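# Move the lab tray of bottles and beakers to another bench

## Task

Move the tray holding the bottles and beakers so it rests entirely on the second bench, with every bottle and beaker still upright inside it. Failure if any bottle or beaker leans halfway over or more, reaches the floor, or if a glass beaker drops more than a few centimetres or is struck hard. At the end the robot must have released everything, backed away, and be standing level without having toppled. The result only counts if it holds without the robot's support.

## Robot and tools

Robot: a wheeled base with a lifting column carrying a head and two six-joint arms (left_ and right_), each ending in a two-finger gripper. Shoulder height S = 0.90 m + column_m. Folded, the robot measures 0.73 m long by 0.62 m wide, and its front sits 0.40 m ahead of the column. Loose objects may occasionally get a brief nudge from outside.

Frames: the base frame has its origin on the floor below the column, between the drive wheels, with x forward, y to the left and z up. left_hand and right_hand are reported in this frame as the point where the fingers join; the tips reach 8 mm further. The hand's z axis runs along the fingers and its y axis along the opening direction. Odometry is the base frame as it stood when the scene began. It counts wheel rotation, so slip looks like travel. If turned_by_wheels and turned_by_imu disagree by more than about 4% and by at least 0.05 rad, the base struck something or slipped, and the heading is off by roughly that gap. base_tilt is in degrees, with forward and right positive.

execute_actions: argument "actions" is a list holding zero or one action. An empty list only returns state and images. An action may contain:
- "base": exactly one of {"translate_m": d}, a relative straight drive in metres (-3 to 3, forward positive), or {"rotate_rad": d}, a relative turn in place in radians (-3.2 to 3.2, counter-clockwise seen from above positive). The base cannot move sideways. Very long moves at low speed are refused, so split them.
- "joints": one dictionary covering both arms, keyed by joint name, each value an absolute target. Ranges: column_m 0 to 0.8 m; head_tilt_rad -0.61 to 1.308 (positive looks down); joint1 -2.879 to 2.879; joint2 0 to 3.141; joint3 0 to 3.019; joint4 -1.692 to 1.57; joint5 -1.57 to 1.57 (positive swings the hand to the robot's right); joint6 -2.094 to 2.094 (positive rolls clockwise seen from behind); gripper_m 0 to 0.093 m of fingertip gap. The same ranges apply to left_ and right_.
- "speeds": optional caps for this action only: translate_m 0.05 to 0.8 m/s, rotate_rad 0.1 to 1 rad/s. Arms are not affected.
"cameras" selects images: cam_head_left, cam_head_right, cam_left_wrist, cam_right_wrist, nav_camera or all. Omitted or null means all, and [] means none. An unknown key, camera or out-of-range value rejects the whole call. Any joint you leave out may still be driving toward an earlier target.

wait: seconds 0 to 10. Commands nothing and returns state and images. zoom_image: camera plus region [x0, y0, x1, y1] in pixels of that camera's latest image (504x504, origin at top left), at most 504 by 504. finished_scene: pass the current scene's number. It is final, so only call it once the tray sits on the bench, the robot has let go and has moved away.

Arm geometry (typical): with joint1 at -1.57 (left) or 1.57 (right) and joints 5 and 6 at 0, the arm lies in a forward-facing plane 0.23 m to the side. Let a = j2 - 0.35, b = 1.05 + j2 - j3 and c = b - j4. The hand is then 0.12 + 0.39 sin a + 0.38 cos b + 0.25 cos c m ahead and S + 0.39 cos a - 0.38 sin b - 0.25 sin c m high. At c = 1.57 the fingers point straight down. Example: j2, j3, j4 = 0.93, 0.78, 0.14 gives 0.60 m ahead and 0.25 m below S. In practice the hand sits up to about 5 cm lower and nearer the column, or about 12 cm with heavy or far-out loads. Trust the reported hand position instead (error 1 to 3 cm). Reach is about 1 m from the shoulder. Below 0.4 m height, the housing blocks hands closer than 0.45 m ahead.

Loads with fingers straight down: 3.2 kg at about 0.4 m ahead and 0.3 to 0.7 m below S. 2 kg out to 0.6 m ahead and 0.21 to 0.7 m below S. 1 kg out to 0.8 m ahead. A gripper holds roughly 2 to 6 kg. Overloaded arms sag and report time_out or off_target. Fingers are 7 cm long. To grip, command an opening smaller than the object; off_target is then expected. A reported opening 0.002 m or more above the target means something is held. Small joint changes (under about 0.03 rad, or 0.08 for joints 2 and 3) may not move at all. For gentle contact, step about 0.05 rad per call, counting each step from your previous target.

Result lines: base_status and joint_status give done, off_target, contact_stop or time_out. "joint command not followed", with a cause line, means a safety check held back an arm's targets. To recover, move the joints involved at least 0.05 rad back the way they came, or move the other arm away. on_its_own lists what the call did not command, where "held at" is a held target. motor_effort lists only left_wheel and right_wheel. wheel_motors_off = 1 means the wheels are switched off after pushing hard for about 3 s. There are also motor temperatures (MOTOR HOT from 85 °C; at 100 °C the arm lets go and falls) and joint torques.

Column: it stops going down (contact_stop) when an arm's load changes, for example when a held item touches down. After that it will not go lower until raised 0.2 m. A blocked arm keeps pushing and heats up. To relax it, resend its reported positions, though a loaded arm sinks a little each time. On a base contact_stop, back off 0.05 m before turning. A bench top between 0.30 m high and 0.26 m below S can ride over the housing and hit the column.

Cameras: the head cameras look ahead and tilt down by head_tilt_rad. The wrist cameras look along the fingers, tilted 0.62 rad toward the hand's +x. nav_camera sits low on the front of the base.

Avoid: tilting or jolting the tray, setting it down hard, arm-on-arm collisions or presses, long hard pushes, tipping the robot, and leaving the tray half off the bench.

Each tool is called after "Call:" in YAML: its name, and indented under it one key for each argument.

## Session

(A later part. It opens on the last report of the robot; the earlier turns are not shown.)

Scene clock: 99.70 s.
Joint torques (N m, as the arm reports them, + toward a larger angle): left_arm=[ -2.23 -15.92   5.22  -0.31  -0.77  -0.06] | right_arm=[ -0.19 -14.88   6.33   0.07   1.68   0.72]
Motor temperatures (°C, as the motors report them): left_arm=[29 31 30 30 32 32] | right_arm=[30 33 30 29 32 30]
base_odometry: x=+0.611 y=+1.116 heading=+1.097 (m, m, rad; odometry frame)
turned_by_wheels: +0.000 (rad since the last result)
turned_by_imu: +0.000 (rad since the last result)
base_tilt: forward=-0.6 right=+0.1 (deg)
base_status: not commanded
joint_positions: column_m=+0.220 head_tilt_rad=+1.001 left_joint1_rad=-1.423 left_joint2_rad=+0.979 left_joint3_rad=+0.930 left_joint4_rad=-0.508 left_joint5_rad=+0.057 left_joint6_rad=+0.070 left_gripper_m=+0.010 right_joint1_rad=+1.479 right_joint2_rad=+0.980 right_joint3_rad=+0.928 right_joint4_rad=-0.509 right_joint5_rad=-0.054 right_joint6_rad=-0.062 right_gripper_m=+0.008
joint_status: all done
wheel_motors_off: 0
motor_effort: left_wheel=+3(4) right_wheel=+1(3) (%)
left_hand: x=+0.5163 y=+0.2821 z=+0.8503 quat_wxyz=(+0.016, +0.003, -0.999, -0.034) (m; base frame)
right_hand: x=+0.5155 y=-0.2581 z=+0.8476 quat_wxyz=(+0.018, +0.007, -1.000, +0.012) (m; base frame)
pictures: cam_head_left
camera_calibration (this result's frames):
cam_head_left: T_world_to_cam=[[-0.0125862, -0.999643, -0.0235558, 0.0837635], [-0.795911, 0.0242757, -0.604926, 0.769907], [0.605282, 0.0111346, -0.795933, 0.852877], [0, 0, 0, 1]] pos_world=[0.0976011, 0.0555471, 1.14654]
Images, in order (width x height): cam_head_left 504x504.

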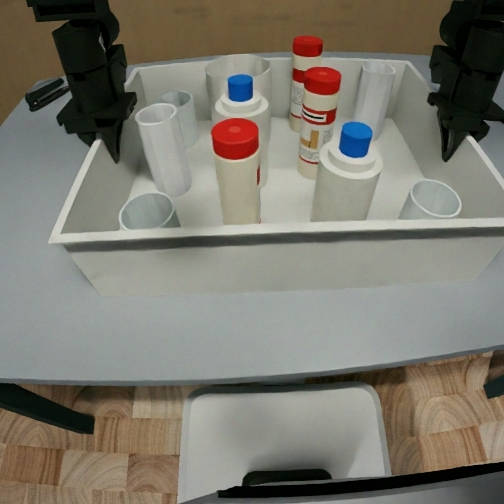

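Call:
execute_actions:
  actions:
    - {"joints":{"left_gripper_m":0.035,"right_gripper_m":0.04}}
  cameras: []

Call:
execute_actions:
  actions:
    - {"joints":{"column_m":0.36}}
  cameras: []

Call:
execute_actions:
  actions:
    - {"base":{"translate_m":-0.6}}
  cameras: []

Call:
finished_scene:
  scene: 1

Scene clock: 107.93 s.
Joint torques (N m, as the arm reports them, + toward a larger angle): left_arm=[ -1.   -14.43   5.13  -0.19  -0.13  -0.06] | right_arm=[ -0.28 -13.55   6.3    0.27   0.09   0.14]
Motor temperatures (°C, as the motors report them): left_arm=[29 31 30 30 32 32] | right_arm=[30 33 30 29 33 30]
base_odometry: x=+0.611 y=+1.116 heading=+1.097 (m, m, rad; odometry frame)
turned_by_wheels: +0.000 (rad since the last result)
turned_by_imu: +0.000 (rad since the last result)
base_tilt: forward=-0.5 right=+0.2 (deg)
base_status: not commanded
joint_positions: column_m=+0.220 head_tilt_rad=+1.001 left_joint1_rad=-1.437 left_joint2_rad=+0.961 left_joint3_rad=+0.930 left_joint4_rad=-0.508 left_joint5_rad=+0.037 left_joint6_rad=+0.070 left_gripper_m=+0.035 right_joint1_rad=+1.481 right_joint2_rad=+0.965 right_joint3_rad=+0.928 right_joint4_rad=-0.512 right_joint5_rad=-0.017 right_joint6_rad=-0.009 right_gripper_m=+0.040
joint_status: all done
wheel_motors_off: 0
motor_effort: left_wheel=+2(4) right_wheel=+0(2) (%)
left_hand: x=+0.5215 y=+0.2785 z=+0.8571 quat_wxyz=(+0.008, -0.001, -0.999, -0.039) (m; base frame)
right_hand: x=+0.5186 y=-0.2633 z=+0.8537 quat_wxyz=(+0.013, -0.019, -0.999, +0.030) (m; base frame)
pictures: none
No camera images: the call's "cameras" was empty. Leave "cameras" out to get every camera's image.

Scene clock: 110.37 s.
Joint torques (N m, as the arm reports them, + toward a larger angle): left_arm=[ -1.32 -15.19   5.44  -0.3   -0.15  -0.06] | right_arm=[ -0.44 -13.82   6.49   0.29   0.11   0.12]
Motor temperatures (°C, as the motors report them): left_arm=[29 31 30 30 32 32] | right_arm=[30 33 30 29 32 30]
base_odometry: x=+0.611 y=+1.116 heading=+1.097 (m, m, rad; odometry frame)
turned_by_wheels: +0.000 (rad since the last result)
turned_by_imu: +0.000 (rad since the last result)
base_tilt: forward=-0.6 right=+0.1 (deg)
base_status: not commanded
joint_positions: column_m=+0.360 head_tilt_rad=+1.001 left_joint1_rad=-1.437 left_joint2_rad=+0.960 left_joint3_rad=+0.930 left_joint4_rad=-0.508 left_joint5_rad=+0.037 left_joint6_rad=+0.070 left_gripper_m=+0.035 right_joint1_rad=+1.481 right_joint2_rad=+0.964 right_joint3_rad=+0.928 right_joint4_rad=-0.512 right_joint5_rad=-0.017 right_joint6_rad=-0.008 right_gripper_m=+0.040
joint_status: all done
wheel_motors_off: 0
motor_effort: left_wheel=+2(3) right_wheel=-2(3) (%)
left_hand: x=+0.5216 y=+0.2785 z=+0.9971 quat_wxyz=(+0.008, -0.001, -0.999, -0.039) (m; base frame)
right_hand: x=+0.5188 y=-0.2632 z=+0.9938 quat_wxyz=(+0.012, -0.019, -0.999, +0.030) (m; base frame)
pictures: none
No camera images: the call's "cameras" was empty. Leave "cameras" out to get every camera's image.

Scene clock: 113.13 s.
Joint torques (N m, as the arm reports them, + toward a larger angle): left_arm=[ -1.15 -14.68   5.32  -0.24  -0.1   -0.05] | right_arm=[ -0.33 -13.18   6.5    0.54   0.08   0.13]
Motor temperatures (°C, as the motors report them): left_arm=[29 31 30 30 32 32] | right_arm=[30 33 30 29 32 30]
base_odometry: x=+0.337 y=+0.582 heading=+1.098 (m, m, rad; odometry frame)
turned_by_wheels: +0.001 (rad since the last result)
turned_by_imu: +0.002 (rad since the last result)
base_tilt: forward=-0.6 right=+0.2 (deg)
base_status: done
joint_positions: column_m=+0.360 head_tilt_rad=+1.001 left_joint1_rad=-1.437 left_joint2_rad=+0.959 left_joint3_rad=+0.932 left_joint4_rad=-0.511 left_joint5_rad=+0.036 left_joint6_rad=+0.070 left_gripper_m=+0.035 right_joint1_rad=+1.481 right_joint2_rad=+0.962 right_joint3_rad=+0.929 right_joint4_rad=-0.516 right_joint5_rad=-0.017 right_joint6_rad=-0.008 right_gripper_m=+0.040
joint_status: not commanded
wheel_motors_off: 0
motor_effort: left_wheel=+1(63) right_wheel=-1(32) (%)
left_hand: x=+0.5220 y=+0.2786 z=+0.9981 quat_wxyz=(+0.008, -0.001, -0.999, -0.039) (m; base frame)
right_hand: x=+0.5187 y=-0.2632 z=+0.9947 quat_wxyz=(+0.013, -0.019, -0.999, +0.030) (m; base frame)
pictures: none
No camera images: the call's "cameras" was empty. Leave "cameras" out to get every camera's image.

The scene is finished: the task was done.


## Next scene

The same job, from a new start.

Call:
execute_actions:
  actions:
    - {"joints":{"head_tilt_rad":0.6}}

Scene clock: 0.70 s.
Joint torques (N m, as the arm reports them, + toward a larger angle): left_arm=[-1.32 -7.73 -0.8  -1.37  0.06  0.04] | right_arm=[-0.62 -6.06 -0.68 -1.07 -0.02  0.04]
Motor temperatures (°C, as the motors report them): left_arm=[29 30 29 30 31 32] | right_arm=[30 31 29 29 31 30]
base_odometry: x=+0.000 y=+0.000 heading=+0.000 (m, m, rad; odometry frame)
turned_by_wheels: +0.000 (rad since the last result)
turned_by_imu: +0.000 (rad since the last result)
base_tilt: forward=-0.6 right=+0.2 (deg)
base_status: not commanded
joint_positions: column_m=+0.557 head_tilt_rad=+0.618 left_joint1_rad=-1.579 left_joint2_rad=+0.905 left_joint3_rad=+0.423 left_joint4_rad=-0.926 left_joint5_rad=+0.028 left_joint6_rad=-0.048 left_gripper_m=+0.095 right_joint1_rad=+1.579 right_joint2_rad=+0.875 right_joint3_rad=+0.417 right_joint4_rad=-0.903 right_joint5_rad=+0.028 right_joint6_rad=-0.022 right_gripper_m=+0.094
joint_status: all done
wheel_motors_off: 0
motor_effort: left_wheel=+0(0) right_wheel=+3(2) (%)
left_hand: x=+0.1539 y=+0.2178 z=+1.2478 quat_wxyz=(+0.428, +0.024, -0.903, +0.005) (m; base frame)
right_hand: x=+0.1603 y=-0.2284 z=+1.2455 quat_wxyz=(+0.407, +0.019, -0.913, +0.006) (m; base frame)
pictures: cam_head_left, cam_head_right, cam_left_wrist, cam_right_wrist, nav_camera
camera_calibration (this result's frames):
cam_head_left: T_world_to_cam=[[-0.00285738, -0.999643, -0.0265542, 0.0958323], [-0.511729, 0.0242757, -0.858804, 1.35099], [0.859142, 0.0111346, -0.511616, 0.669511], [0, 0, 0, 1]] pos_world=[0.116409, 0.0555471, 1.50531]
cam_head_right: T_world_to_cam=[[-0.00293558, -0.999889, -0.0145771, -0.0221886], [-0.517123, 0.0139946, -0.855797, 1.34786], [0.855906, 0.00502586, -0.517107, 0.674638], [0, 0, 0, 1]] pos_world=[0.119517, -0.0444395, 1.50203]
cam_left_wrist: T_world_to_cam=[[0.0696306, -0.997169, -0.0283982, 0.239142], [-0.0615005, -0.0327042, 0.997571, -1.22116], [-0.995675, -0.067715, -0.0636036, 0.370291], [0, 0, 0, 1]] pos_world=[0.276936, 0.223602, 1.24853]
cam_right_wrist: T_world_to_cam=[[0.0266102, -0.99964, -0.00356199, -0.224652], [-0.128902, -0.0069648, 0.991633, -1.2114], [-0.9913, -0.0259284, -0.129041, 0.435948], [0, 0, 0, 1]] pos_world=[0.281981, -0.221705, 1.25672]
Images, in order (width x height): cam_head_left 504x504, cam_head_right 504x504, cam_left_wrist 504x504, cam_right_wrist 504x504, nav_camera 504x504.

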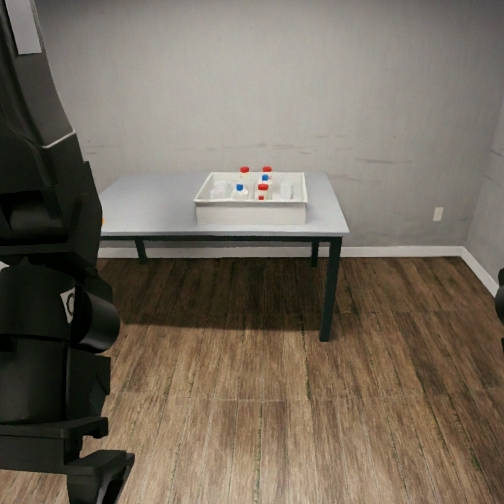

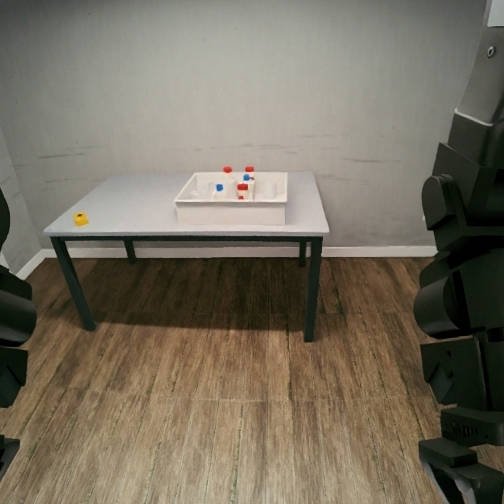

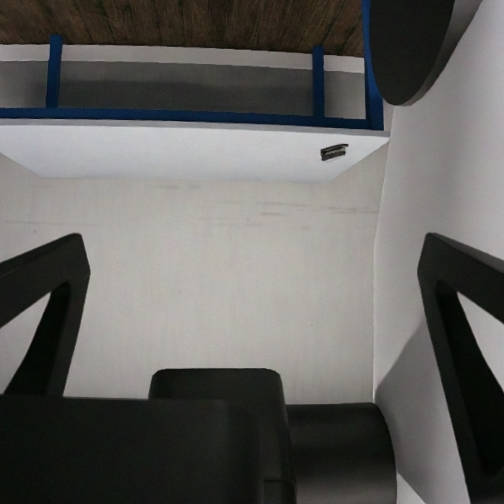

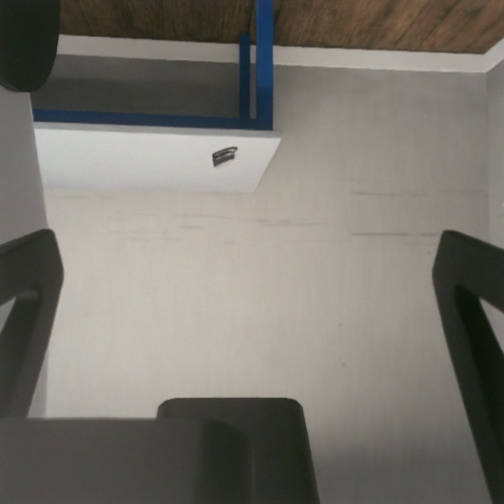

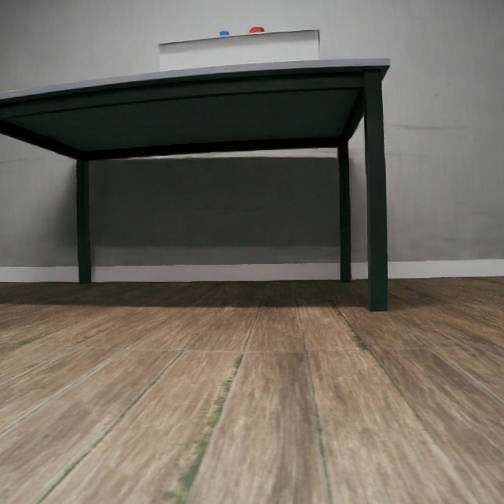

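Call:
execute_actions:
  actions:
    - {"base":{"rotate_rad":0.205},"joints":{"head_tilt_rad":1.0,"left_joint1_rad":-1.46,"right_joint1_rad":1.47,"left_joint2_rad":0.95,"left_joint3_rad":0.95,"left_joint4_rad":-0.52,"right_joint2_rad":0.95,"right_joint3_rad":0.95,"right_joint4_rad":-0.52,"right_joint6_rad":-0.06,"left_joint6_rad":0.06,"right_joint5_rad":-0.03,"left_gripper_m":0.05,"right_gripper_m":0.05}}
  cameras: []

Call:
execute_actions:
  actions:
    - {"base":{"translate_m":0.715},"joints":{"column_m":0.36}}
  cameras: []

Call:
execute_actions:
  actions:
    - {"base":{"rotate_rad":-0.285}}
  cameras: []

Call:
execute_actions:
  actions:
    - {"base":{"translate_m":0.53}}

Scene clock: 12.40 s.
Joint torques (N m, as the arm reports them, + toward a larger angle): left_arm=[ -1.01 -14.15   4.63   0.24  -0.01   0.15] | right_arm=[ -0.76 -12.71   4.78   0.44  -0.06  -0.02]
Motor temperatures (°C, as the motors report them): left_arm=[29 30 29 30 31 32] | right_arm=[30 32 29 29 31 30]
base_odometry: x=+0.000 y=+0.000 heading=+0.203 (m, m, rad; odometry frame)
turned_by_wheels: +0.203 (rad since the last result)
turned_by_imu: +0.204 (rad since the last result)
base_tilt: forward=-0.6 right=+0.1 (deg)
base_status: done
joint_positions: column_m=+0.557 head_tilt_rad=+1.000 left_joint1_rad=-1.460 left_joint2_rad=+0.949 left_joint3_rad=+0.943 left_joint4_rad=-0.521 left_joint5_rad=+0.028 left_joint6_rad=+0.049 left_gripper_m=+0.050 right_joint1_rad=+1.470 right_joint2_rad=+0.948 right_joint3_rad=+0.954 right_joint4_rad=-0.514 right_joint5_rad=-0.029 right_joint6_rad=-0.053 right_gripper_m=+0.050
joint_status: all done
wheel_motors_off: 0
motor_effort: left_wheel=-8(35) right_wheel=+6(48) (%)
left_hand: x=+0.5290 y=+0.2698 z=+1.2000 quat_wxyz=(+0.002, +0.003, -0.999, -0.034) (m; base frame)
right_hand: x=+0.5376 y=-0.2662 z=+1.2022 quat_wxyz=(-0.007, +0.002, -1.000, +0.030) (m; base frame)
pictures: none
No camera images: the call's "cameras" was empty. Leave "cameras" out to get every camera's image.

Scene clock: 15.53 s.
Joint torques (N m, as the arm reports them, + toward a larger angle): left_arm=[ -1.39 -13.6    4.49   0.32  -0.05   0.17] | right_arm=[ -0.9  -12.79   4.68   0.46  -0.05  -0.03]
Motor temperatures (°C, as the motors report them): left_arm=[29 30 29 30 31 32] | right_arm=[30 32 30 29 31 30]
base_odometry: x=+0.700 y=+0.144 heading=+0.203 (m, m, rad; odometry frame)
turned_by_wheels: +0.000 (rad since the last result)
turned_by_imu: -0.001 (rad since the last result)
base_tilt: forward=-0.5 right=+0.1 (deg)
base_status: done
joint_positions: column_m=+0.360 head_tilt_rad=+1.000 left_joint1_rad=-1.460 left_joint2_rad=+0.949 left_joint3_rad=+0.944 left_joint4_rad=-0.521 left_joint5_rad=+0.028 left_joint6_rad=+0.049 left_gripper_m=+0.050 right_joint1_rad=+1.470 right_joint2_rad=+0.948 right_joint3_rad=+0.954 right_joint4_rad=-0.515 right_joint5_rad=-0.029 right_joint6_rad=-0.053 right_gripper_m=+0.050
joint_status: all done
wheel_motors_off: 0
motor_effort: left_wheel=+0(50) right_wheel=+0(65) (%)
left_hand: x=+0.5297 y=+0.2698 z=+1.0036 quat_wxyz=(+0.002, +0.003, -0.999, -0.034) (m; base frame)
right_hand: x=+0.5371 y=-0.2662 z=+1.0055 quat_wxyz=(-0.006, +0.002, -1.000, +0.030) (m; base frame)
pictures: none
No camera images: the call's "cameras" was empty. Leave "cameras" out to get every camera's image.

Scene clock: 17.40 s.
Joint torques (N m, as the arm reports them, + toward a larger angle): left_arm=[ -0.84 -13.64   4.61   0.26  -0.01   0.2 ] | right_arm=[ -1.28 -12.63   4.69   0.55  -0.04  -0.03]
Motor temperatures (°C, as the motors report them): left_arm=[29 30 29 30 31 32] | right_arm=[30 32 30 29 31 30]
base_odometry: x=+0.701 y=+0.144 heading=-0.080 (m, m, rad; odometry frame)
turned_by_wheels: -0.283 (rad since the last result)
turned_by_imu: -0.286 (rad since the last result)
base_tilt: forward=-0.5 right=+0.2 (deg)
base_status: done
joint_positions: column_m=+0.360 head_tilt_rad=+1.000 left_joint1_rad=-1.460 left_joint2_rad=+0.949 left_joint3_rad=+0.944 left_joint4_rad=-0.521 left_joint5_rad=+0.028 left_joint6_rad=+0.049 left_gripper_m=+0.050 right_joint1_rad=+1.470 right_joint2_rad=+0.948 right_joint3_rad=+0.954 right_joint4_rad=-0.515 right_joint5_rad=-0.029 right_joint6_rad=-0.053 right_gripper_m=+0.050
joint_status: not commanded
wheel_motors_off: 0
motor_effort: left_wheel=+5(37) right_wheel=-2(58) (%)
left_hand: x=+0.5297 y=+0.2698 z=+1.0036 quat_wxyz=(+0.002, +0.003, -0.999, -0.034) (m; base frame)
right_hand: x=+0.5371 y=-0.2662 z=+1.0055 quat_wxyz=(-0.006, +0.002, -1.000, +0.030) (m; base frame)
pictures: none
No camera images: the call's "cameras" was empty. Leave "cameras" out to get every camera's image.

Scene clock: 20.10 s.
Joint torques (N m, as the arm reports them, + toward a larger angle): left_arm=[ -1.16 -13.88   4.49   0.1   -0.05   0.14] | right_arm=[ -1.44 -12.23   4.79   0.54  -0.03  -0.02]
Motor temperatures (°C, as the motors report them): left_arm=[29 30 29 30 31 32] | right_arm=[30 32 30 29 31 30]
base_odometry: x=+1.229 y=+0.101 heading=-0.081 (m, m, rad; odometry frame)
turned_by_wheels: +0.000 (rad since the last result)
turned_by_imu: -0.001 (rad since the last result)
base_tilt: forward=-0.6 right=+0.1 (deg)
base_status: done
joint_positions: column_m=+0.360 head_tilt_rad=+1.001 left_joint1_rad=-1.460 left_joint2_rad=+0.949 left_joint3_rad=+0.945 left_joint4_rad=-0.521 left_joint5_rad=+0.028 left_joint6_rad=+0.049 left_gripper_m=+0.050 right_joint1_rad=+1.470 right_joint2_rad=+0.948 right_joint3_rad=+0.954 right_joint4_rad=-0.516 right_joint5_rad=-0.029 right_joint6_rad=-0.053 right_gripper_m=+0.050
joint_status: not commanded
wheel_motors_off: 0
motor_effort: left_wheel=+0(49) right_wheel=+0(51) (%)
left_hand: x=+0.5300 y=+0.2698 z=+1.0036 quat_wxyz=(+0.002, +0.003, -0.999, -0.034) (m; base frame)
right_hand: x=+0.5369 y=-0.2662 z=+1.0055 quat_wxyz=(-0.006, +0.002, -1.000, +0.030) (m; base frame)
pictures: cam_head_left, cam_head_right, cam_left_wrist, cam_right_wrist, nav_camera
camera_calibration (this result's frames):
cam_head_left: T_world_to_cam=[[-0.0125785, -0.999643, -0.02356, 0.0870673], [-0.795713, 0.0242757, -0.605187, 0.854958], [0.605543, 0.0111346, -0.795735, 0.964055], [0, 0, 0, 1]] pos_world=[0.0976206, 0.0555471, 1.28659]
cam_head_right: T_world_to_cam=[[-0.0081729, -0.999889, -0.0124222, -0.0276931], [-0.799592, 0.0139946, -0.600381, 0.849922], [0.600488, 0.00502586, -0.799618, 0.966029], [0, 0, 0, 1]] pos_world=[0.0992755, -0.0444395, 1.28239]
cam_left_wrist: T_world_to_cam=[[0.0325748, -0.99756, -0.0617441, 0.311096], [-0.80972, -0.0625551, 0.583472, -0.132526], [-0.585911, 0.030989, -0.809783, 1.2378], [0, 0, 0, 1]] pos_world=[0.6078, 0.263688, 1.09889]
cam_right_wrist: T_world_to_cam=[[-0.0068702, -0.998724, 0.0500374, -0.308955], [-0.830186, 0.0335909, 0.556473, -0.100271], [-0.557444, -0.0377172, -0.829357, 1.24541], [0, 0, 0, 1]] pos_world=[0.608878, -0.258219, 1.10415]
Images, in order (width x height): cam_head_left 504x504, cam_head_right 504x504, cam_left_wrist 504x504, cam_right_wrist 504x504, nav_camera 504x504.

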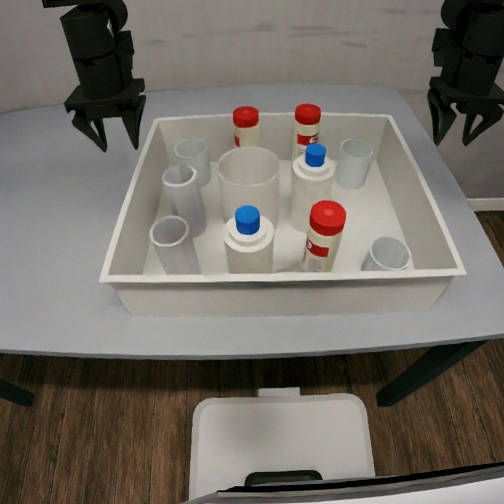

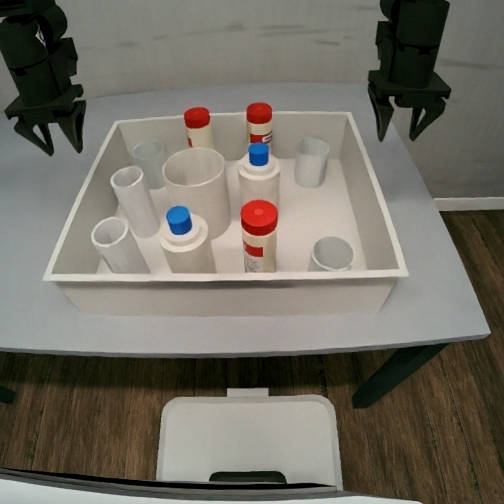

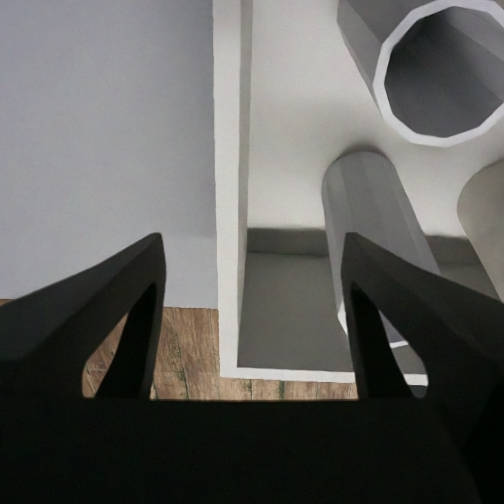

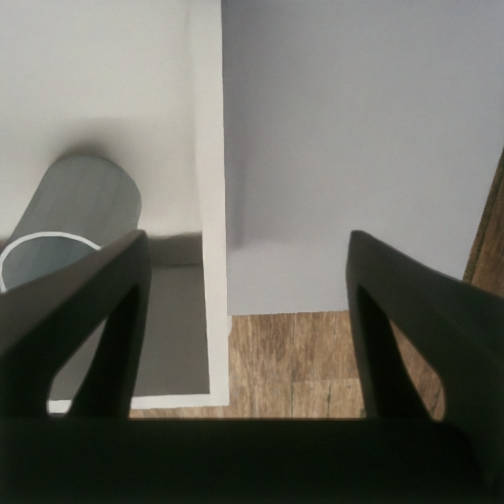

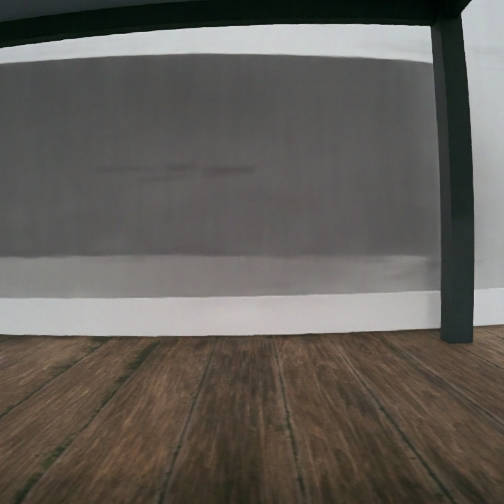

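Call:
execute_actions:
  actions:
    - {"base":{"rotate_rad":0.025},"joints":{"column_m":0.255}}
  cameras: ["cam_head_left","cam_left_wrist","cam_right_wrist"]

Scene clock: 26.33 s.
Joint torques (N m, as the arm reports them, + toward a larger angle): left_arm=[ -0.84 -14.18   4.37   0.26  -0.02   0.15] | right_arm=[ -0.89 -12.69   4.69   0.51  -0.04  -0.02]
Motor temperatures (°C, as the motors report them): left_arm=[29 30 29 30 31 32] | right_arm=[30 32 30 29 31 30]
base_odometry: x=+1.229 y=+0.101 heading=-0.057 (m, m, rad; odometry frame)
turned_by_wheels: +0.023 (rad since the last result)
turned_by_imu: +0.023 (rad since the last result)
base_tilt: forward=-0.4 right=+0.1 (deg)
base_status: done
joint_positions: column_m=+0.255 head_tilt_rad=+1.001 left_joint1_rad=-1.460 left_joint2_rad=+0.949 left_joint3_rad=+0.945 left_joint4_rad=-0.521 left_joint5_rad=+0.028 left_joint6_rad=+0.049 left_gripper_m=+0.050 right_joint1_rad=+1.470 right_joint2_rad=+0.948 right_joint3_rad=+0.954 right_joint4_rad=-0.516 right_joint5_rad=-0.029 right_joint6_rad=-0.053 right_gripper_m=+0.050
joint_status: all done
wheel_motors_off: 0
motor_effort: left_wheel=-3(34) right_wheel=+1(34) (%)
left_hand: x=+0.5300 y=+0.2698 z=+0.8986 quat_wxyz=(+0.002, +0.003, -0.999, -0.034) (m; base frame)
right_hand: x=+0.5369 y=-0.2661 z=+0.9005 quat_wxyz=(-0.006, +0.002, -1.000, +0.029) (m; base frame)
pictures: cam_head_left, cam_left_wrist, cam_right_wrist
camera_calibration (this result's frames):
cam_head_left: T_world_to_cam=[[-0.0125785, -0.999643, -0.02356, 0.0845928], [-0.795713, 0.0242757, -0.605187, 0.791396], [0.605543, 0.0111346, -0.795735, 0.880479], [0, 0, 0, 1]] pos_world=[0.0976206, 0.0555471, 1.18156]
cam_left_wrist: T_world_to_cam=[[0.0325748, -0.99756, -0.0617441, 0.304611], [-0.80972, -0.0625551, 0.583472, -0.0712445], [-0.585911, 0.030989, -0.809783, 1.15275], [0, 0, 0, 1]] pos_world=[0.6078, 0.263688, 0.993856]
cam_right_wrist: T_world_to_cam=[[-0.00686534, -0.998743, 0.0496567, -0.303299], [-0.830197, 0.033374, 0.55647, -0.0418718], [-0.557428, -0.0374045, -0.829382, 1.1584], [0, 0, 0, 1]] pos_world=[0.60888, -0.258191, 0.999117]
Images, in order (width x height): cam_head_left 504x504, cam_left_wrist 504x504, cam_right_wrist 504x504.

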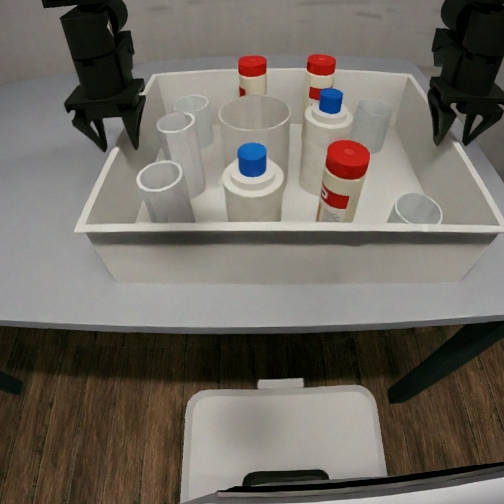

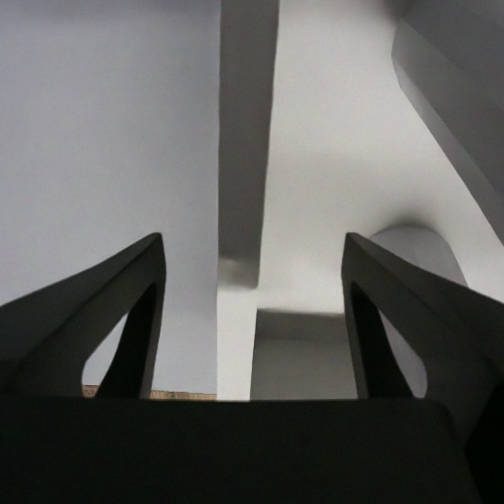

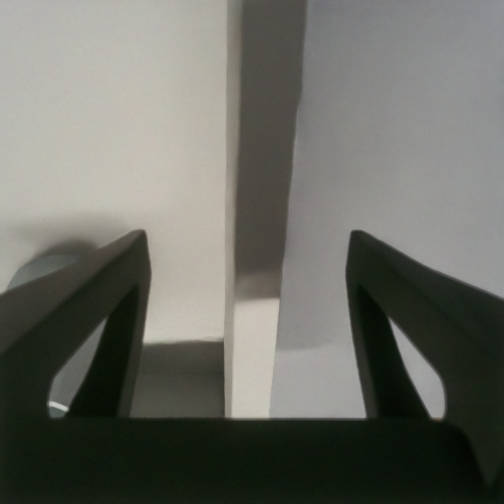

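Call:
execute_actions:
  actions:
    - {"base":{"translate_m":0.015},"joints":{"column_m":0.205,"left_gripper_m":0.04}}
  cameras: []

Call:
execute_actions:
  actions:
    - {"joints":{"left_gripper_m":0,"right_gripper_m":0}}
  cameras: []

Call:
execute_actions:
  actions:
    - {"joints":{"column_m":0.33}}
  cameras: ["cam_head_left"]

Call:
execute_actions:
  actions:
    - {"base":{"translate_m":-0.8},"speeds":{"translate_m":0.3}}
  cameras: []

Call:
execute_actions:
  actions:
    - {"base":{"rotate_rad":3.0},"speeds":{"rotate_rad":0.45}}
  cameras: ["cam_head_left","nav_camera"]

Call:
execute_actions:
  actions:
    - {"base":{"translate_m":1.3},"speeds":{"translate_m":0.3}}
  cameras: ["cam_head_left","nav_camera"]

Scene clock: 45.67 s.
Joint torques (N m, as the arm reports them, + toward a larger angle): left_arm=[ -0.59 -13.41   4.41   0.21  -0.02   0.15] | right_arm=[ -1.07 -13.37   4.81   0.61  -0.01  -0.02]
Motor temperatures (°C, as the motors report them): left_arm=[29 31 30 30 31 32] | right_arm=[30 32 30 29 31 30]
base_odometry: x=+1.244 y=+0.100 heading=-0.055 (m, m, rad; odometry frame)
turned_by_wheels: +0.002 (rad since the last result)
turned_by_imu: +0.002 (rad since the last result)
base_tilt: forward=-0.5 right=+0.1 (deg)
base_status: done
joint_positions: column_m=+0.205 head_tilt_rad=+1.001 left_joint1_rad=-1.460 left_joint2_rad=+0.949 left_joint3_rad=+0.945 left_joint4_rad=-0.521 left_joint5_rad=+0.028 left_joint6_rad=+0.049 left_gripper_m=+0.040 right_joint1_rad=+1.470 right_joint2_rad=+0.948 right_joint3_rad=+0.954 right_joint4_rad=-0.517 right_joint5_rad=-0.029 right_joint6_rad=-0.053 right_gripper_m=+0.050
joint_status: all done
wheel_motors_off: 0
motor_effort: left_wheel=+1(47) right_wheel=-2(44) (%)
left_hand: x=+0.5302 y=+0.2698 z=+0.8486 quat_wxyz=(+0.001, +0.003, -0.999, -0.034) (m; base frame)
right_hand: x=+0.5368 y=-0.2661 z=+0.8505 quat_wxyz=(-0.006, +0.002, -1.000, +0.029) (m; base frame)
pictures: none
No camera images: the call's "cameras" was empty. Leave "cameras" out to get every camera's image.

Scene clock: 46.30 s.
Joint torques (N m, as the arm reports them, + toward a larger angle): left_arm=[ -1.78 -13.8    4.4    0.05  -0.75  -0.33] | right_arm=[  0.09 -12.6    4.72   0.52   1.05  -0.17]
Motor temperatures (°C, as the motors report them): left_arm=[29 31 30 30 31 32] | right_arm=[30 32 30 29 31 30]
base_odometry: x=+1.244 y=+0.100 heading=-0.055 (m, m, rad; odometry frame)
turned_by_wheels: +0.000 (rad since the last result)
turned_by_imu: +0.000 (rad since the last result)
base_tilt: forward=-0.6 right=+0.2 (deg)
base_status: not commanded
joint_positions: column_m=+0.205 head_tilt_rad=+1.001 left_joint1_rad=-1.447 left_joint2_rad=+0.950 left_joint3_rad=+0.945 left_joint4_rad=-0.521 left_joint5_rad=+0.051 left_joint6_rad=+0.093 left_gripper_m=+0.010 right_joint1_rad=+1.453 right_joint2_rad=+0.949 right_joint3_rad=+0.954 right_joint4_rad=-0.516 right_joint5_rad=-0.055 right_joint6_rad=-0.040 right_gripper_m=+0.010
joint_status: left_gripper_m off_target (ended at +0.010, target +0.000); right_gripper_m off_target (ended at +0.010, target +0.000)
wheel_motors_off: 0
motor_effort: left_wheel=+1(3) right_wheel=-1(3) (%)
left_hand: x=+0.5301 y=+0.2714 z=+0.8487 quat_wxyz=(+0.002, -0.016, -0.999, -0.028) (m; base frame)
right_hand: x=+0.5366 y=-0.2693 z=+0.8506 quat_wxyz=(-0.006, -0.009, -1.000, +0.024) (m; base frame)
pictures: none
No camera images: the call's "cameras" was empty. Leave "cameras" out to get every camera's image.

Scene clock: 48.53 s.
Joint torques (N m, as the arm reports them, + toward a larger angle): left_arm=[ -1.8  -18.81   4.82  -0.44  -1.    -0.34] | right_arm=[  0.66 -17.78   4.82   0.02   1.46  -0.06]
Motor temperatures (°C, as the motors report them): left_arm=[29 31 30 30 31 32] | right_arm=[30 32 30 29 31 30]
base_odometry: x=+1.244 y=+0.100 heading=-0.055 (m, m, rad; odometry frame)
turned_by_wheels: +0.000 (rad since the last result)
turned_by_imu: +0.000 (rad since the last result)
base_tilt: forward=-0.6 right=+0.1 (deg)
base_status: not commanded
joint_positions: column_m=+0.330 head_tilt_rad=+1.001 left_joint1_rad=-1.447 left_joint2_rad=+1.024 left_joint3_rad=+0.929 left_joint4_rad=-0.509 left_joint5_rad=+0.059 left_joint6_rad=+0.095 left_gripper_m=+0.009 right_joint1_rad=+1.453 right_joint2_rad=+1.015 right_joint3_rad=+0.943 right_joint4_rad=-0.505 right_joint5_rad=-0.064 right_joint6_rad=-0.049 right_gripper_m=+0.009
joint_status: all done
wheel_motors_off: 0
motor_effort: left_wheel=+2(1) right_wheel=-2(3) (%)
left_hand: x=+0.5028 y=+0.2719 z=+0.9414 quat_wxyz=(+0.041, -0.013, -0.999, -0.021) (m; base frame)
right_hand: x=+0.5149 y=-0.2694 z=+0.9467 quat_wxyz=(+0.026, -0.007, -0.999, +0.017) (m; base frame)
pictures: cam_head_left
camera_calibration (this result's frames):
cam_head_left: T_world_to_cam=[[-0.0125799, -0.999643, -0.0235592, 0.0863541], [-0.79575, 0.0242757, -0.605138, 0.836601], [0.605495, 0.0111346, -0.795772, 0.940049], [0, 0, 0, 1]] pos_world=[0.097617, 0.0555471, 1.25636]
Images, in order (width x height): cam_head_left 504x504.

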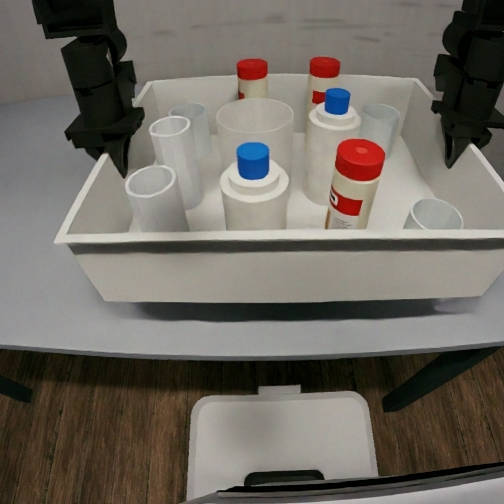

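Scene clock: 52.30 s.
Joint torques (N m, as the arm reports them, + toward a larger angle): left_arm=[ -1.85 -19.04   5.23  -0.37  -0.93  -0.32] | right_arm=[  0.18 -18.14   5.22  -0.2    1.44  -0.06]
Motor temperatures (°C, as the motors report them): left_arm=[29 31 30 30 31 32] | right_arm=[30 33 30 29 31 30]
base_odometry: x=+0.445 y=+0.144 heading=-0.054 (m, m, rad; odometry frame)
turned_by_wheels: +0.002 (rad since the last result)
turned_by_imu: +0.002 (rad since the last result)
base_tilt: forward=-0.5 right=+0.1 (deg)
base_status: done
joint_positions: column_m=+0.330 head_tilt_rad=+1.001 left_joint1_rad=-1.447 left_joint2_rad=+1.027 left_joint3_rad=+0.924 left_joint4_rad=-0.509 left_joint5_rad=+0.059 left_joint6_rad=+0.096 left_gripper_m=+0.009 right_joint1_rad=+1.453 right_joint2_rad=+1.019 right_joint3_rad=+0.939 right_joint4_rad=-0.506 right_joint5_rad=-0.064 right_joint6_rad=-0.050 right_gripper_m=+0.009
joint_status: not commanded
wheel_motors_off: 0
motor_effort: left_wheel=+1(58) right_wheel=-2(45) (%)
left_hand: x=+0.4988 y=+0.2718 z=+0.9395 quat_wxyz=(+0.045, -0.013, -0.999, -0.020) (m; base frame)
right_hand: x=+0.5111 y=-0.2694 z=+0.9447 quat_wxyz=(+0.031, -0.007, -0.999, +0.017) (m; base frame)
pictures: none
No camera images: the call's "cameras" was empty. Leave "cameras" out to get every camera's image.

Scene clock: 60.17 s.
Joint torques (N m, as the arm reports them, + toward a larger angle): left_arm=[ -1.61 -19.03   5.2   -0.33  -0.98  -0.34] | right_arm=[ -0.2  -17.58   5.06  -0.02   1.46  -0.06]
Motor temperatures (°C, as the motors report them): left_arm=[29 31 30 30 32 32] | right_arm=[30 33 30 29 32 30]
base_odometry: x=+0.445 y=+0.144 heading=+2.944 (m, m, rad; odometry frame)
turned_by_wheels: +2.998 (rad since the last result)
turned_by_imu: +3.038 (rad since the last result)
base_tilt: forward=-0.5 right=+0.1 (deg)
base_status: done
joint_positions: column_m=+0.330 head_tilt_rad=+1.001 left_joint1_rad=-1.447 left_joint2_rad=+1.027 left_joint3_rad=+0.924 left_joint4_rad=-0.509 left_joint5_rad=+0.058 left_joint6_rad=+0.096 left_gripper_m=+0.009 right_joint1_rad=+1.454 right_joint2_rad=+1.019 right_joint3_rad=+0.939 right_joint4_rad=-0.506 right_joint5_rad=-0.065 right_joint6_rad=-0.050 right_gripper_m=+0.009
joint_status: not commanded
wheel_motors_off: 0
motor_effort: left_wheel=-8(48) right_wheel=+6(63) (%)
left_hand: x=+0.4988 y=+0.2722 z=+0.9396 quat_wxyz=(+0.045, -0.013, -0.999, -0.021) (m; base frame)
right_hand: x=+0.5112 y=-0.2689 z=+0.9447 quat_wxyz=(+0.031, -0.007, -0.999, +0.016) (m; base frame)
pictures: cam_head_left, nav_camera
camera_calibration (this result's frames):
cam_head_left: T_world_to_cam=[[-0.0125817, -0.999643, -0.0235583, 0.0863529], [-0.795794, 0.0242757, -0.60508, 0.836527], [0.605437, 0.0111346, -0.795816, 0.94011], [0, 0, 0, 1]] pos_world=[0.0976127, 0.0555471, 1.25635]
Images, in order (width x height): cam_head_left 504x504, nav_camera 504x504.

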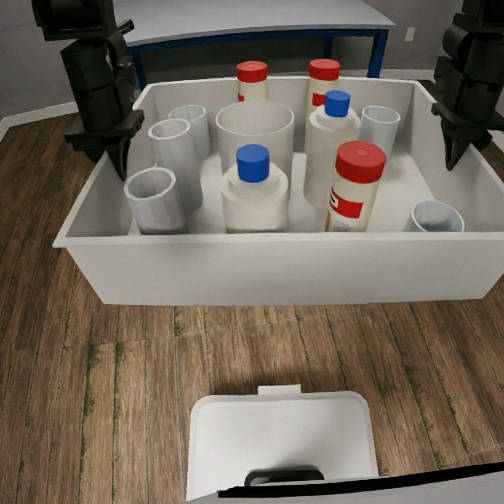

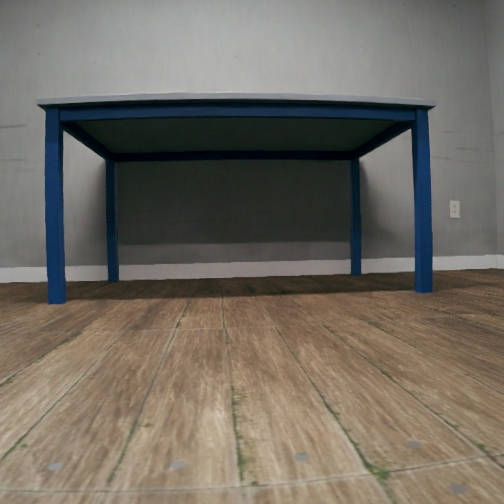

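Scene clock: 65.77 s.
Joint torques (N m, as the arm reports them, + toward a larger angle): left_arm=[ -1.31 -19.12   5.57  -0.31  -0.99  -0.31] | right_arm=[  0.53 -18.02   5.36   0.05   1.46  -0.06]
Motor temperatures (°C, as the motors report them): left_arm=[29 32 30 30 32 32] | right_arm=[30 33 30 29 32 30]
base_odometry: x=-0.830 y=+0.399 heading=+2.945 (m, m, rad; odometry frame)
turned_by_wheels: +0.001 (rad since the last result)
turned_by_imu: +0.000 (rad since the last result)
base_tilt: forward=-0.4 right=+0.1 (deg)
base_status: done
joint_positions: column_m=+0.330 head_tilt_rad=+1.001 left_joint1_rad=-1.447 left_joint2_rad=+1.028 left_joint3_rad=+0.922 left_joint4_rad=-0.508 left_joint5_rad=+0.059 left_joint6_rad=+0.096 left_gripper_m=+0.009 right_joint1_rad=+1.454 right_joint2_rad=+1.019 right_joint3_rad=+0.939 right_joint4_rad=-0.507 right_joint5_rad=-0.064 right_joint6_rad=-0.051 right_gripper_m=+0.009
joint_status: not commanded
wheel_motors_off: 0
motor_effort: left_wheel=+1(52) right_wheel=-1(55) (%)
left_hand: x=+0.4979 y=+0.2722 z=+0.9391 quat_wxyz=(+0.045, -0.013, -0.999, -0.021) (m; base frame)
right_hand: x=+0.5107 y=-0.2690 z=+0.9444 quat_wxyz=(+0.032, -0.007, -0.999, +0.017) (m; base frame)
pictures: cam_head_left, nav_camera
camera_calibration (this result's frames):
cam_head_left: T_world_to_cam=[[-0.0125817, -0.999643, -0.0235583, 0.0863529], [-0.795795, 0.0242757, -0.60508, 0.836526], [0.605436, 0.0111346, -0.795816, 0.94011], [0, 0, 0, 1]] pos_world=[0.0976126, 0.0555471, 1.25635]
Images, in order (width x height): cam_head_left 504x504, nav_camera 504x504.

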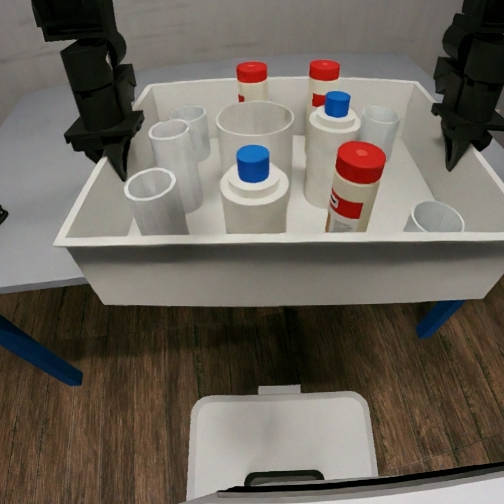

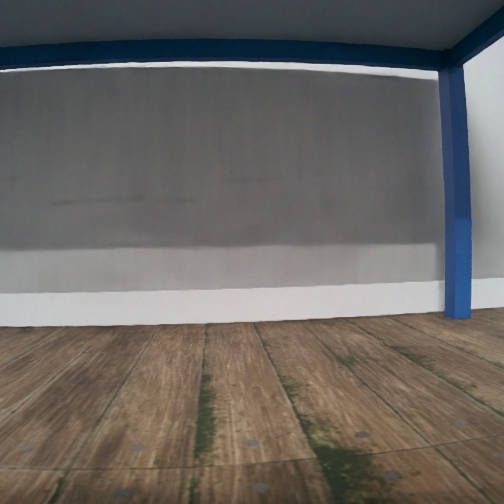

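Call:
execute_actions:
  actions:
    - {"base":{"translate_m":0.23},"speeds":{"translate_m":0.15},"joints":{"column_m":0.265}}
  cameras: []

Call:
execute_actions:
  actions:
    - {"joints":{"column_m":0.24}}
  cameras: []

Call:
execute_actions:
  actions:
    - {"joints":{"column_m":0.22}}
  cameras: ["cam_head_right"]

Scene clock: 77.47 s.
Joint torques (N m, as the arm reports them, + toward a larger angle): left_arm=[ -1.93 -19.04   5.5   -0.29  -1.01  -0.33] | right_arm=[  0.08 -18.15   5.11   0.07   1.45  -0.05]
Motor temperatures (°C, as the motors report them): left_arm=[29 32 30 30 32 32] | right_arm=[30 33 30 29 33 30]
base_odometry: x=-1.056 y=+0.443 heading=+2.946 (m, m, rad; odometry frame)
turned_by_wheels: +0.001 (rad since the last result)
turned_by_imu: +0.000 (rad since the last result)
base_tilt: forward=-0.5 right=+0.1 (deg)
base_status: done
joint_positions: column_m=+0.265 head_tilt_rad=+1.001 left_joint1_rad=-1.447 left_joint2_rad=+1.029 left_joint3_rad=+0.922 left_joint4_rad=-0.510 left_joint5_rad=+0.059 left_joint6_rad=+0.096 left_gripper_m=+0.009 right_joint1_rad=+1.454 right_joint2_rad=+1.020 right_joint3_rad=+0.938 right_joint4_rad=-0.507 right_joint5_rad=-0.064 right_joint6_rad=-0.051 right_gripper_m=+0.009
joint_status: all done
wheel_motors_off: 0
motor_effort: left_wheel=+1(28) right_wheel=-1(33) (%)
left_hand: x=+0.4971 y=+0.2722 z=+0.8740 quat_wxyz=(+0.047, -0.013, -0.999, -0.021) (m; base frame)
right_hand: x=+0.5101 y=-0.2690 z=+0.8792 quat_wxyz=(+0.032, -0.006, -0.999, +0.017) (m; base frame)
pictures: none
No camera images: the call's "cameras" was empty. Leave "cameras" out to get every camera's image.

Scene clock: 78.40 s.
Joint torques (N m, as the arm reports them, + toward a larger angle): left_arm=[ -1.89 -17.8    5.45  -0.35  -0.89  -0.32] | right_arm=[  0.34 -17.72   5.27  -0.7    1.7   -0.09]
Motor temperatures (°C, as the motors report them): left_arm=[29 32 30 30 32 32] | right_arm=[30 33 30 29 33 30]
base_odometry: x=-1.056 y=+0.443 heading=+2.946 (m, m, rad; odometry frame)
turned_by_wheels: +0.000 (rad since the last result)
turned_by_imu: +0.000 (rad since the last result)
base_tilt: forward=-0.4 right=+0.1 (deg)
base_status: not commanded
joint_positions: column_m=+0.240 head_tilt_rad=+1.001 left_joint1_rad=-1.446 left_joint2_rad=+1.014 left_joint3_rad=+0.922 left_joint4_rad=-0.507 left_joint5_rad=+0.055 left_joint6_rad=+0.094 left_gripper_m=+0.009 right_joint1_rad=+1.454 right_joint2_rad=+1.015 right_joint3_rad=+0.938 right_joint4_rad=-0.490 right_joint5_rad=-0.070 right_joint6_rad=-0.049 right_gripper_m=+0.009
joint_status: all done
wheel_motors_off: 0
motor_effort: left_wheel=+3(3) right_wheel=-1(3) (%)
left_hand: x=+0.5022 y=+0.2726 z=+0.8547 quat_wxyz=(+0.038, -0.013, -0.999, -0.023) (m; base frame)
right_hand: x=+0.5157 y=-0.2682 z=+0.8558 quat_wxyz=(+0.021, -0.007, -1.000, +0.015) (m; base frame)
pictures: none
No camera images: the call's "cameras" was empty. Leave "cameras" out to get every camera's image.

Scene clock: 79.27 s.
Joint torques (N m, as the arm reports them, + toward a larger angle): left_arm=[ -2.   -15.74   5.81   0.1   -0.91  -0.29] | right_arm=[ -0.16 -14.83   5.66  -0.01   1.63  -0.09]
Motor temperatures (°C, as the motors report them): left_arm=[29 32 30 30 32 32] | right_arm=[30 33 30 29 33 30]
base_odometry: x=-1.056 y=+0.443 heading=+2.946 (m, m, rad; odometry frame)
turned_by_wheels: +0.000 (rad since the last result)
turned_by_imu: +0.000 (rad since the last result)
base_tilt: forward=-0.5 right=+0.0 (deg)
base_status: not commanded
joint_positions: column_m=+0.220 head_tilt_rad=+1.001 left_joint1_rad=-1.442 left_joint2_rad=+0.979 left_joint3_rad=+0.922 left_joint4_rad=-0.524 left_joint5_rad=+0.056 left_joint6_rad=+0.093 left_gripper_m=+0.009 right_joint1_rad=+1.453 right_joint2_rad=+0.980 right_joint3_rad=+0.938 right_joint4_rad=-0.508 right_joint5_rad=-0.069 right_joint6_rad=-0.048 right_gripper_m=+0.009
joint_status: all done
wheel_motors_off: 0
motor_effort: left_wheel=+4(4) right_wheel=+0(2) (%)
left_hand: x=+0.5079 y=+0.2731 z=+0.8483 quat_wxyz=(+0.029, -0.012, -0.999, -0.025) (m; base frame)
right_hand: x=+0.5213 y=-0.2674 z=+0.8500 quat_wxyz=(+0.012, -0.006, -1.000, +0.016) (m; base frame)
pictures: cam_head_right
camera_calibration (this result's frames):
cam_head_right: T_world_to_cam=[[-0.00817456, -0.999889, -0.0124211, -0.0294339], [-0.799672, 0.0139946, -0.600273, 0.765724], [0.600381, 0.00502586, -0.799698, 0.854159], [0, 0, 0, 1]] pos_world=[0.099267, -0.0444395, 1.14235]
Images, in order (width x height): cam_head_right 504x504.

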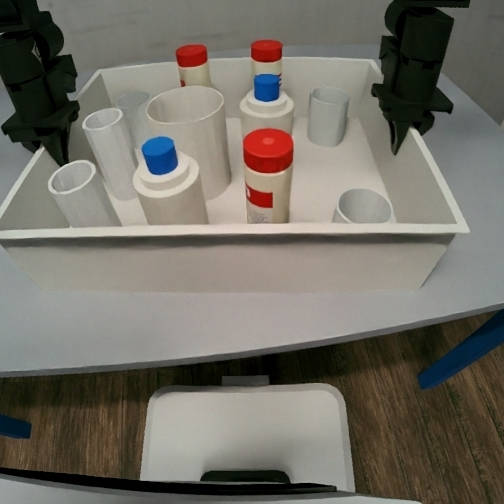

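Call:
execute_actions:
  actions:
    - {"joints":{"left_gripper_m":0.035,"right_gripper_m":0.04}}
  cameras: []

Call:
execute_actions:
  actions:
    - {"joints":{"column_m":0.36}}
  cameras: []

Call:
execute_actions:
  actions:
    - {"base":{"translate_m":-0.6}}
  cameras: []

Call:
finished_scene:
  scene: 2

Scene clock: 89.83 s.
Joint torques (N m, as the arm reports them, + toward a larger angle): left_arm=[ -1.57 -13.89   5.74   0.23  -0.1   -0.05] | right_arm=[ -0.14 -13.03   5.83   0.16   0.07  -0.06]
Motor temperatures (°C, as the motors report them): left_arm=[29 32 30 30 32 32] | right_arm=[30 33 30 29 33 30]
base_odometry: x=-1.056 y=+0.443 heading=+2.946 (m, m, rad; odometry frame)
turned_by_wheels: +0.000 (rad since the last result)
turned_by_imu: +0.000 (rad since the last result)
base_tilt: forward=-0.4 right=+0.1 (deg)
base_status: not commanded
joint_positions: column_m=+0.220 head_tilt_rad=+1.001 left_joint1_rad=-1.453 left_joint2_rad=+0.960 left_joint3_rad=+0.924 left_joint4_rad=-0.524 left_joint5_rad=+0.031 left_joint6_rad=+0.072 left_gripper_m=+0.035 right_joint1_rad=+1.457 right_joint2_rad=+0.965 right_joint3_rad=+0.938 right_joint4_rad=-0.512 right_joint5_rad=-0.032 right_joint6_rad=-0.050 right_gripper_m=+0.040
joint_status: all done
wheel_motors_off: 0
motor_effort: left_wheel=+3(5) right_wheel=-2(3) (%)
left_hand: x=+0.5144 y=+0.2721 z=+0.8559 quat_wxyz=(+0.019, -0.006, -0.999, -0.034) (m; base frame)
right_hand: x=+0.5241 y=-0.2714 z=+0.8561 quat_wxyz=(+0.008, -0.004, -0.999, +0.032) (m; base frame)
pictures: none
No camera images: the call's "cameras" was empty. Leave "cameras" out to get every camera's image.

Scene clock: 92.27 s.
Joint torques (N m, as the arm reports them, + toward a larger angle): left_arm=[ -1.33 -14.23   5.77   0.11  -0.09  -0.08] | right_arm=[ -0.19 -13.96   5.76   0.3    0.13  -0.05]
Motor temperatures (°C, as the motors report them): left_arm=[29 32 30 30 32 32] | right_arm=[30 33 30 29 33 30]
base_odometry: x=-1.056 y=+0.443 heading=+2.946 (m, m, rad; odometry frame)
turned_by_wheels: +0.000 (rad since the last result)
turned_by_imu: +0.000 (rad since the last result)
base_tilt: forward=-0.4 right=+0.0 (deg)
base_status: not commanded
joint_positions: column_m=+0.360 head_tilt_rad=+1.001 left_joint1_rad=-1.453 left_joint2_rad=+0.959 left_joint3_rad=+0.924 left_joint4_rad=-0.524 left_joint5_rad=+0.031 left_joint6_rad=+0.072 left_gripper_m=+0.035 right_joint1_rad=+1.457 right_joint2_rad=+0.964 right_joint3_rad=+0.938 right_joint4_rad=-0.512 right_joint5_rad=-0.032 right_joint6_rad=-0.050 right_gripper_m=+0.040
joint_status: all done
wheel_motors_off: 0
motor_effort: left_wheel=+3(3) right_wheel=-3(2) (%)
left_hand: x=+0.5145 y=+0.2721 z=+0.9959 quat_wxyz=(+0.018, -0.005, -0.999, -0.034) (m; base frame)
right_hand: x=+0.5243 y=-0.2713 z=+0.9964 quat_wxyz=(+0.008, -0.004, -0.999, +0.033) (m; base frame)
pictures: none
No camera images: the call's "cameras" was empty. Leave "cameras" out to get every camera's image.

Scene clock: 95.03 s.
Joint torques (N m, as the arm reports them, + toward a larger angle): left_arm=[ -1.18 -13.51   5.27   0.2   -0.09  -0.09] | right_arm=[ -0.24 -13.73   5.84   0.44   0.09  -0.06]
Motor temperatures (°C, as the motors report them): left_arm=[29 32 30 30 32 32] | right_arm=[30 33 30 29 32 30]
base_odometry: x=-0.467 y=+0.327 heading=+2.947 (m, m, rad; odometry frame)
turned_by_wheels: +0.001 (rad since the last result)
turned_by_imu: +0.002 (rad since the last result)
base_tilt: forward=-0.5 right=+0.0 (deg)
base_status: done
joint_positions: column_m=+0.360 head_tilt_rad=+1.001 left_joint1_rad=-1.453 left_joint2_rad=+0.957 left_joint3_rad=+0.931 left_joint4_rad=-0.524 left_joint5_rad=+0.030 left_joint6_rad=+0.072 left_gripper_m=+0.035 right_joint1_rad=+1.457 right_joint2_rad=+0.962 right_joint3_rad=+0.938 right_joint4_rad=-0.517 right_joint5_rad=-0.032 right_joint6_rad=-0.050 right_gripper_m=+0.040
joint_status: not commanded
wheel_motors_off: 0
motor_effort: left_wheel=+1(62) right_wheel=-2(29) (%)
left_hand: x=+0.5190 y=+0.2722 z=+0.9978 quat_wxyz=(+0.014, -0.006, -0.999, -0.035) (m; base frame)
right_hand: x=+0.5236 y=-0.2713 z=+0.9970 quat_wxyz=(+0.009, -0.004, -0.999, +0.033) (m; base frame)
pictures: none
No camera images: the call's "cameras" was empty. Leave "cameras" out to get every camera's image.

The scene is finished: the task was done.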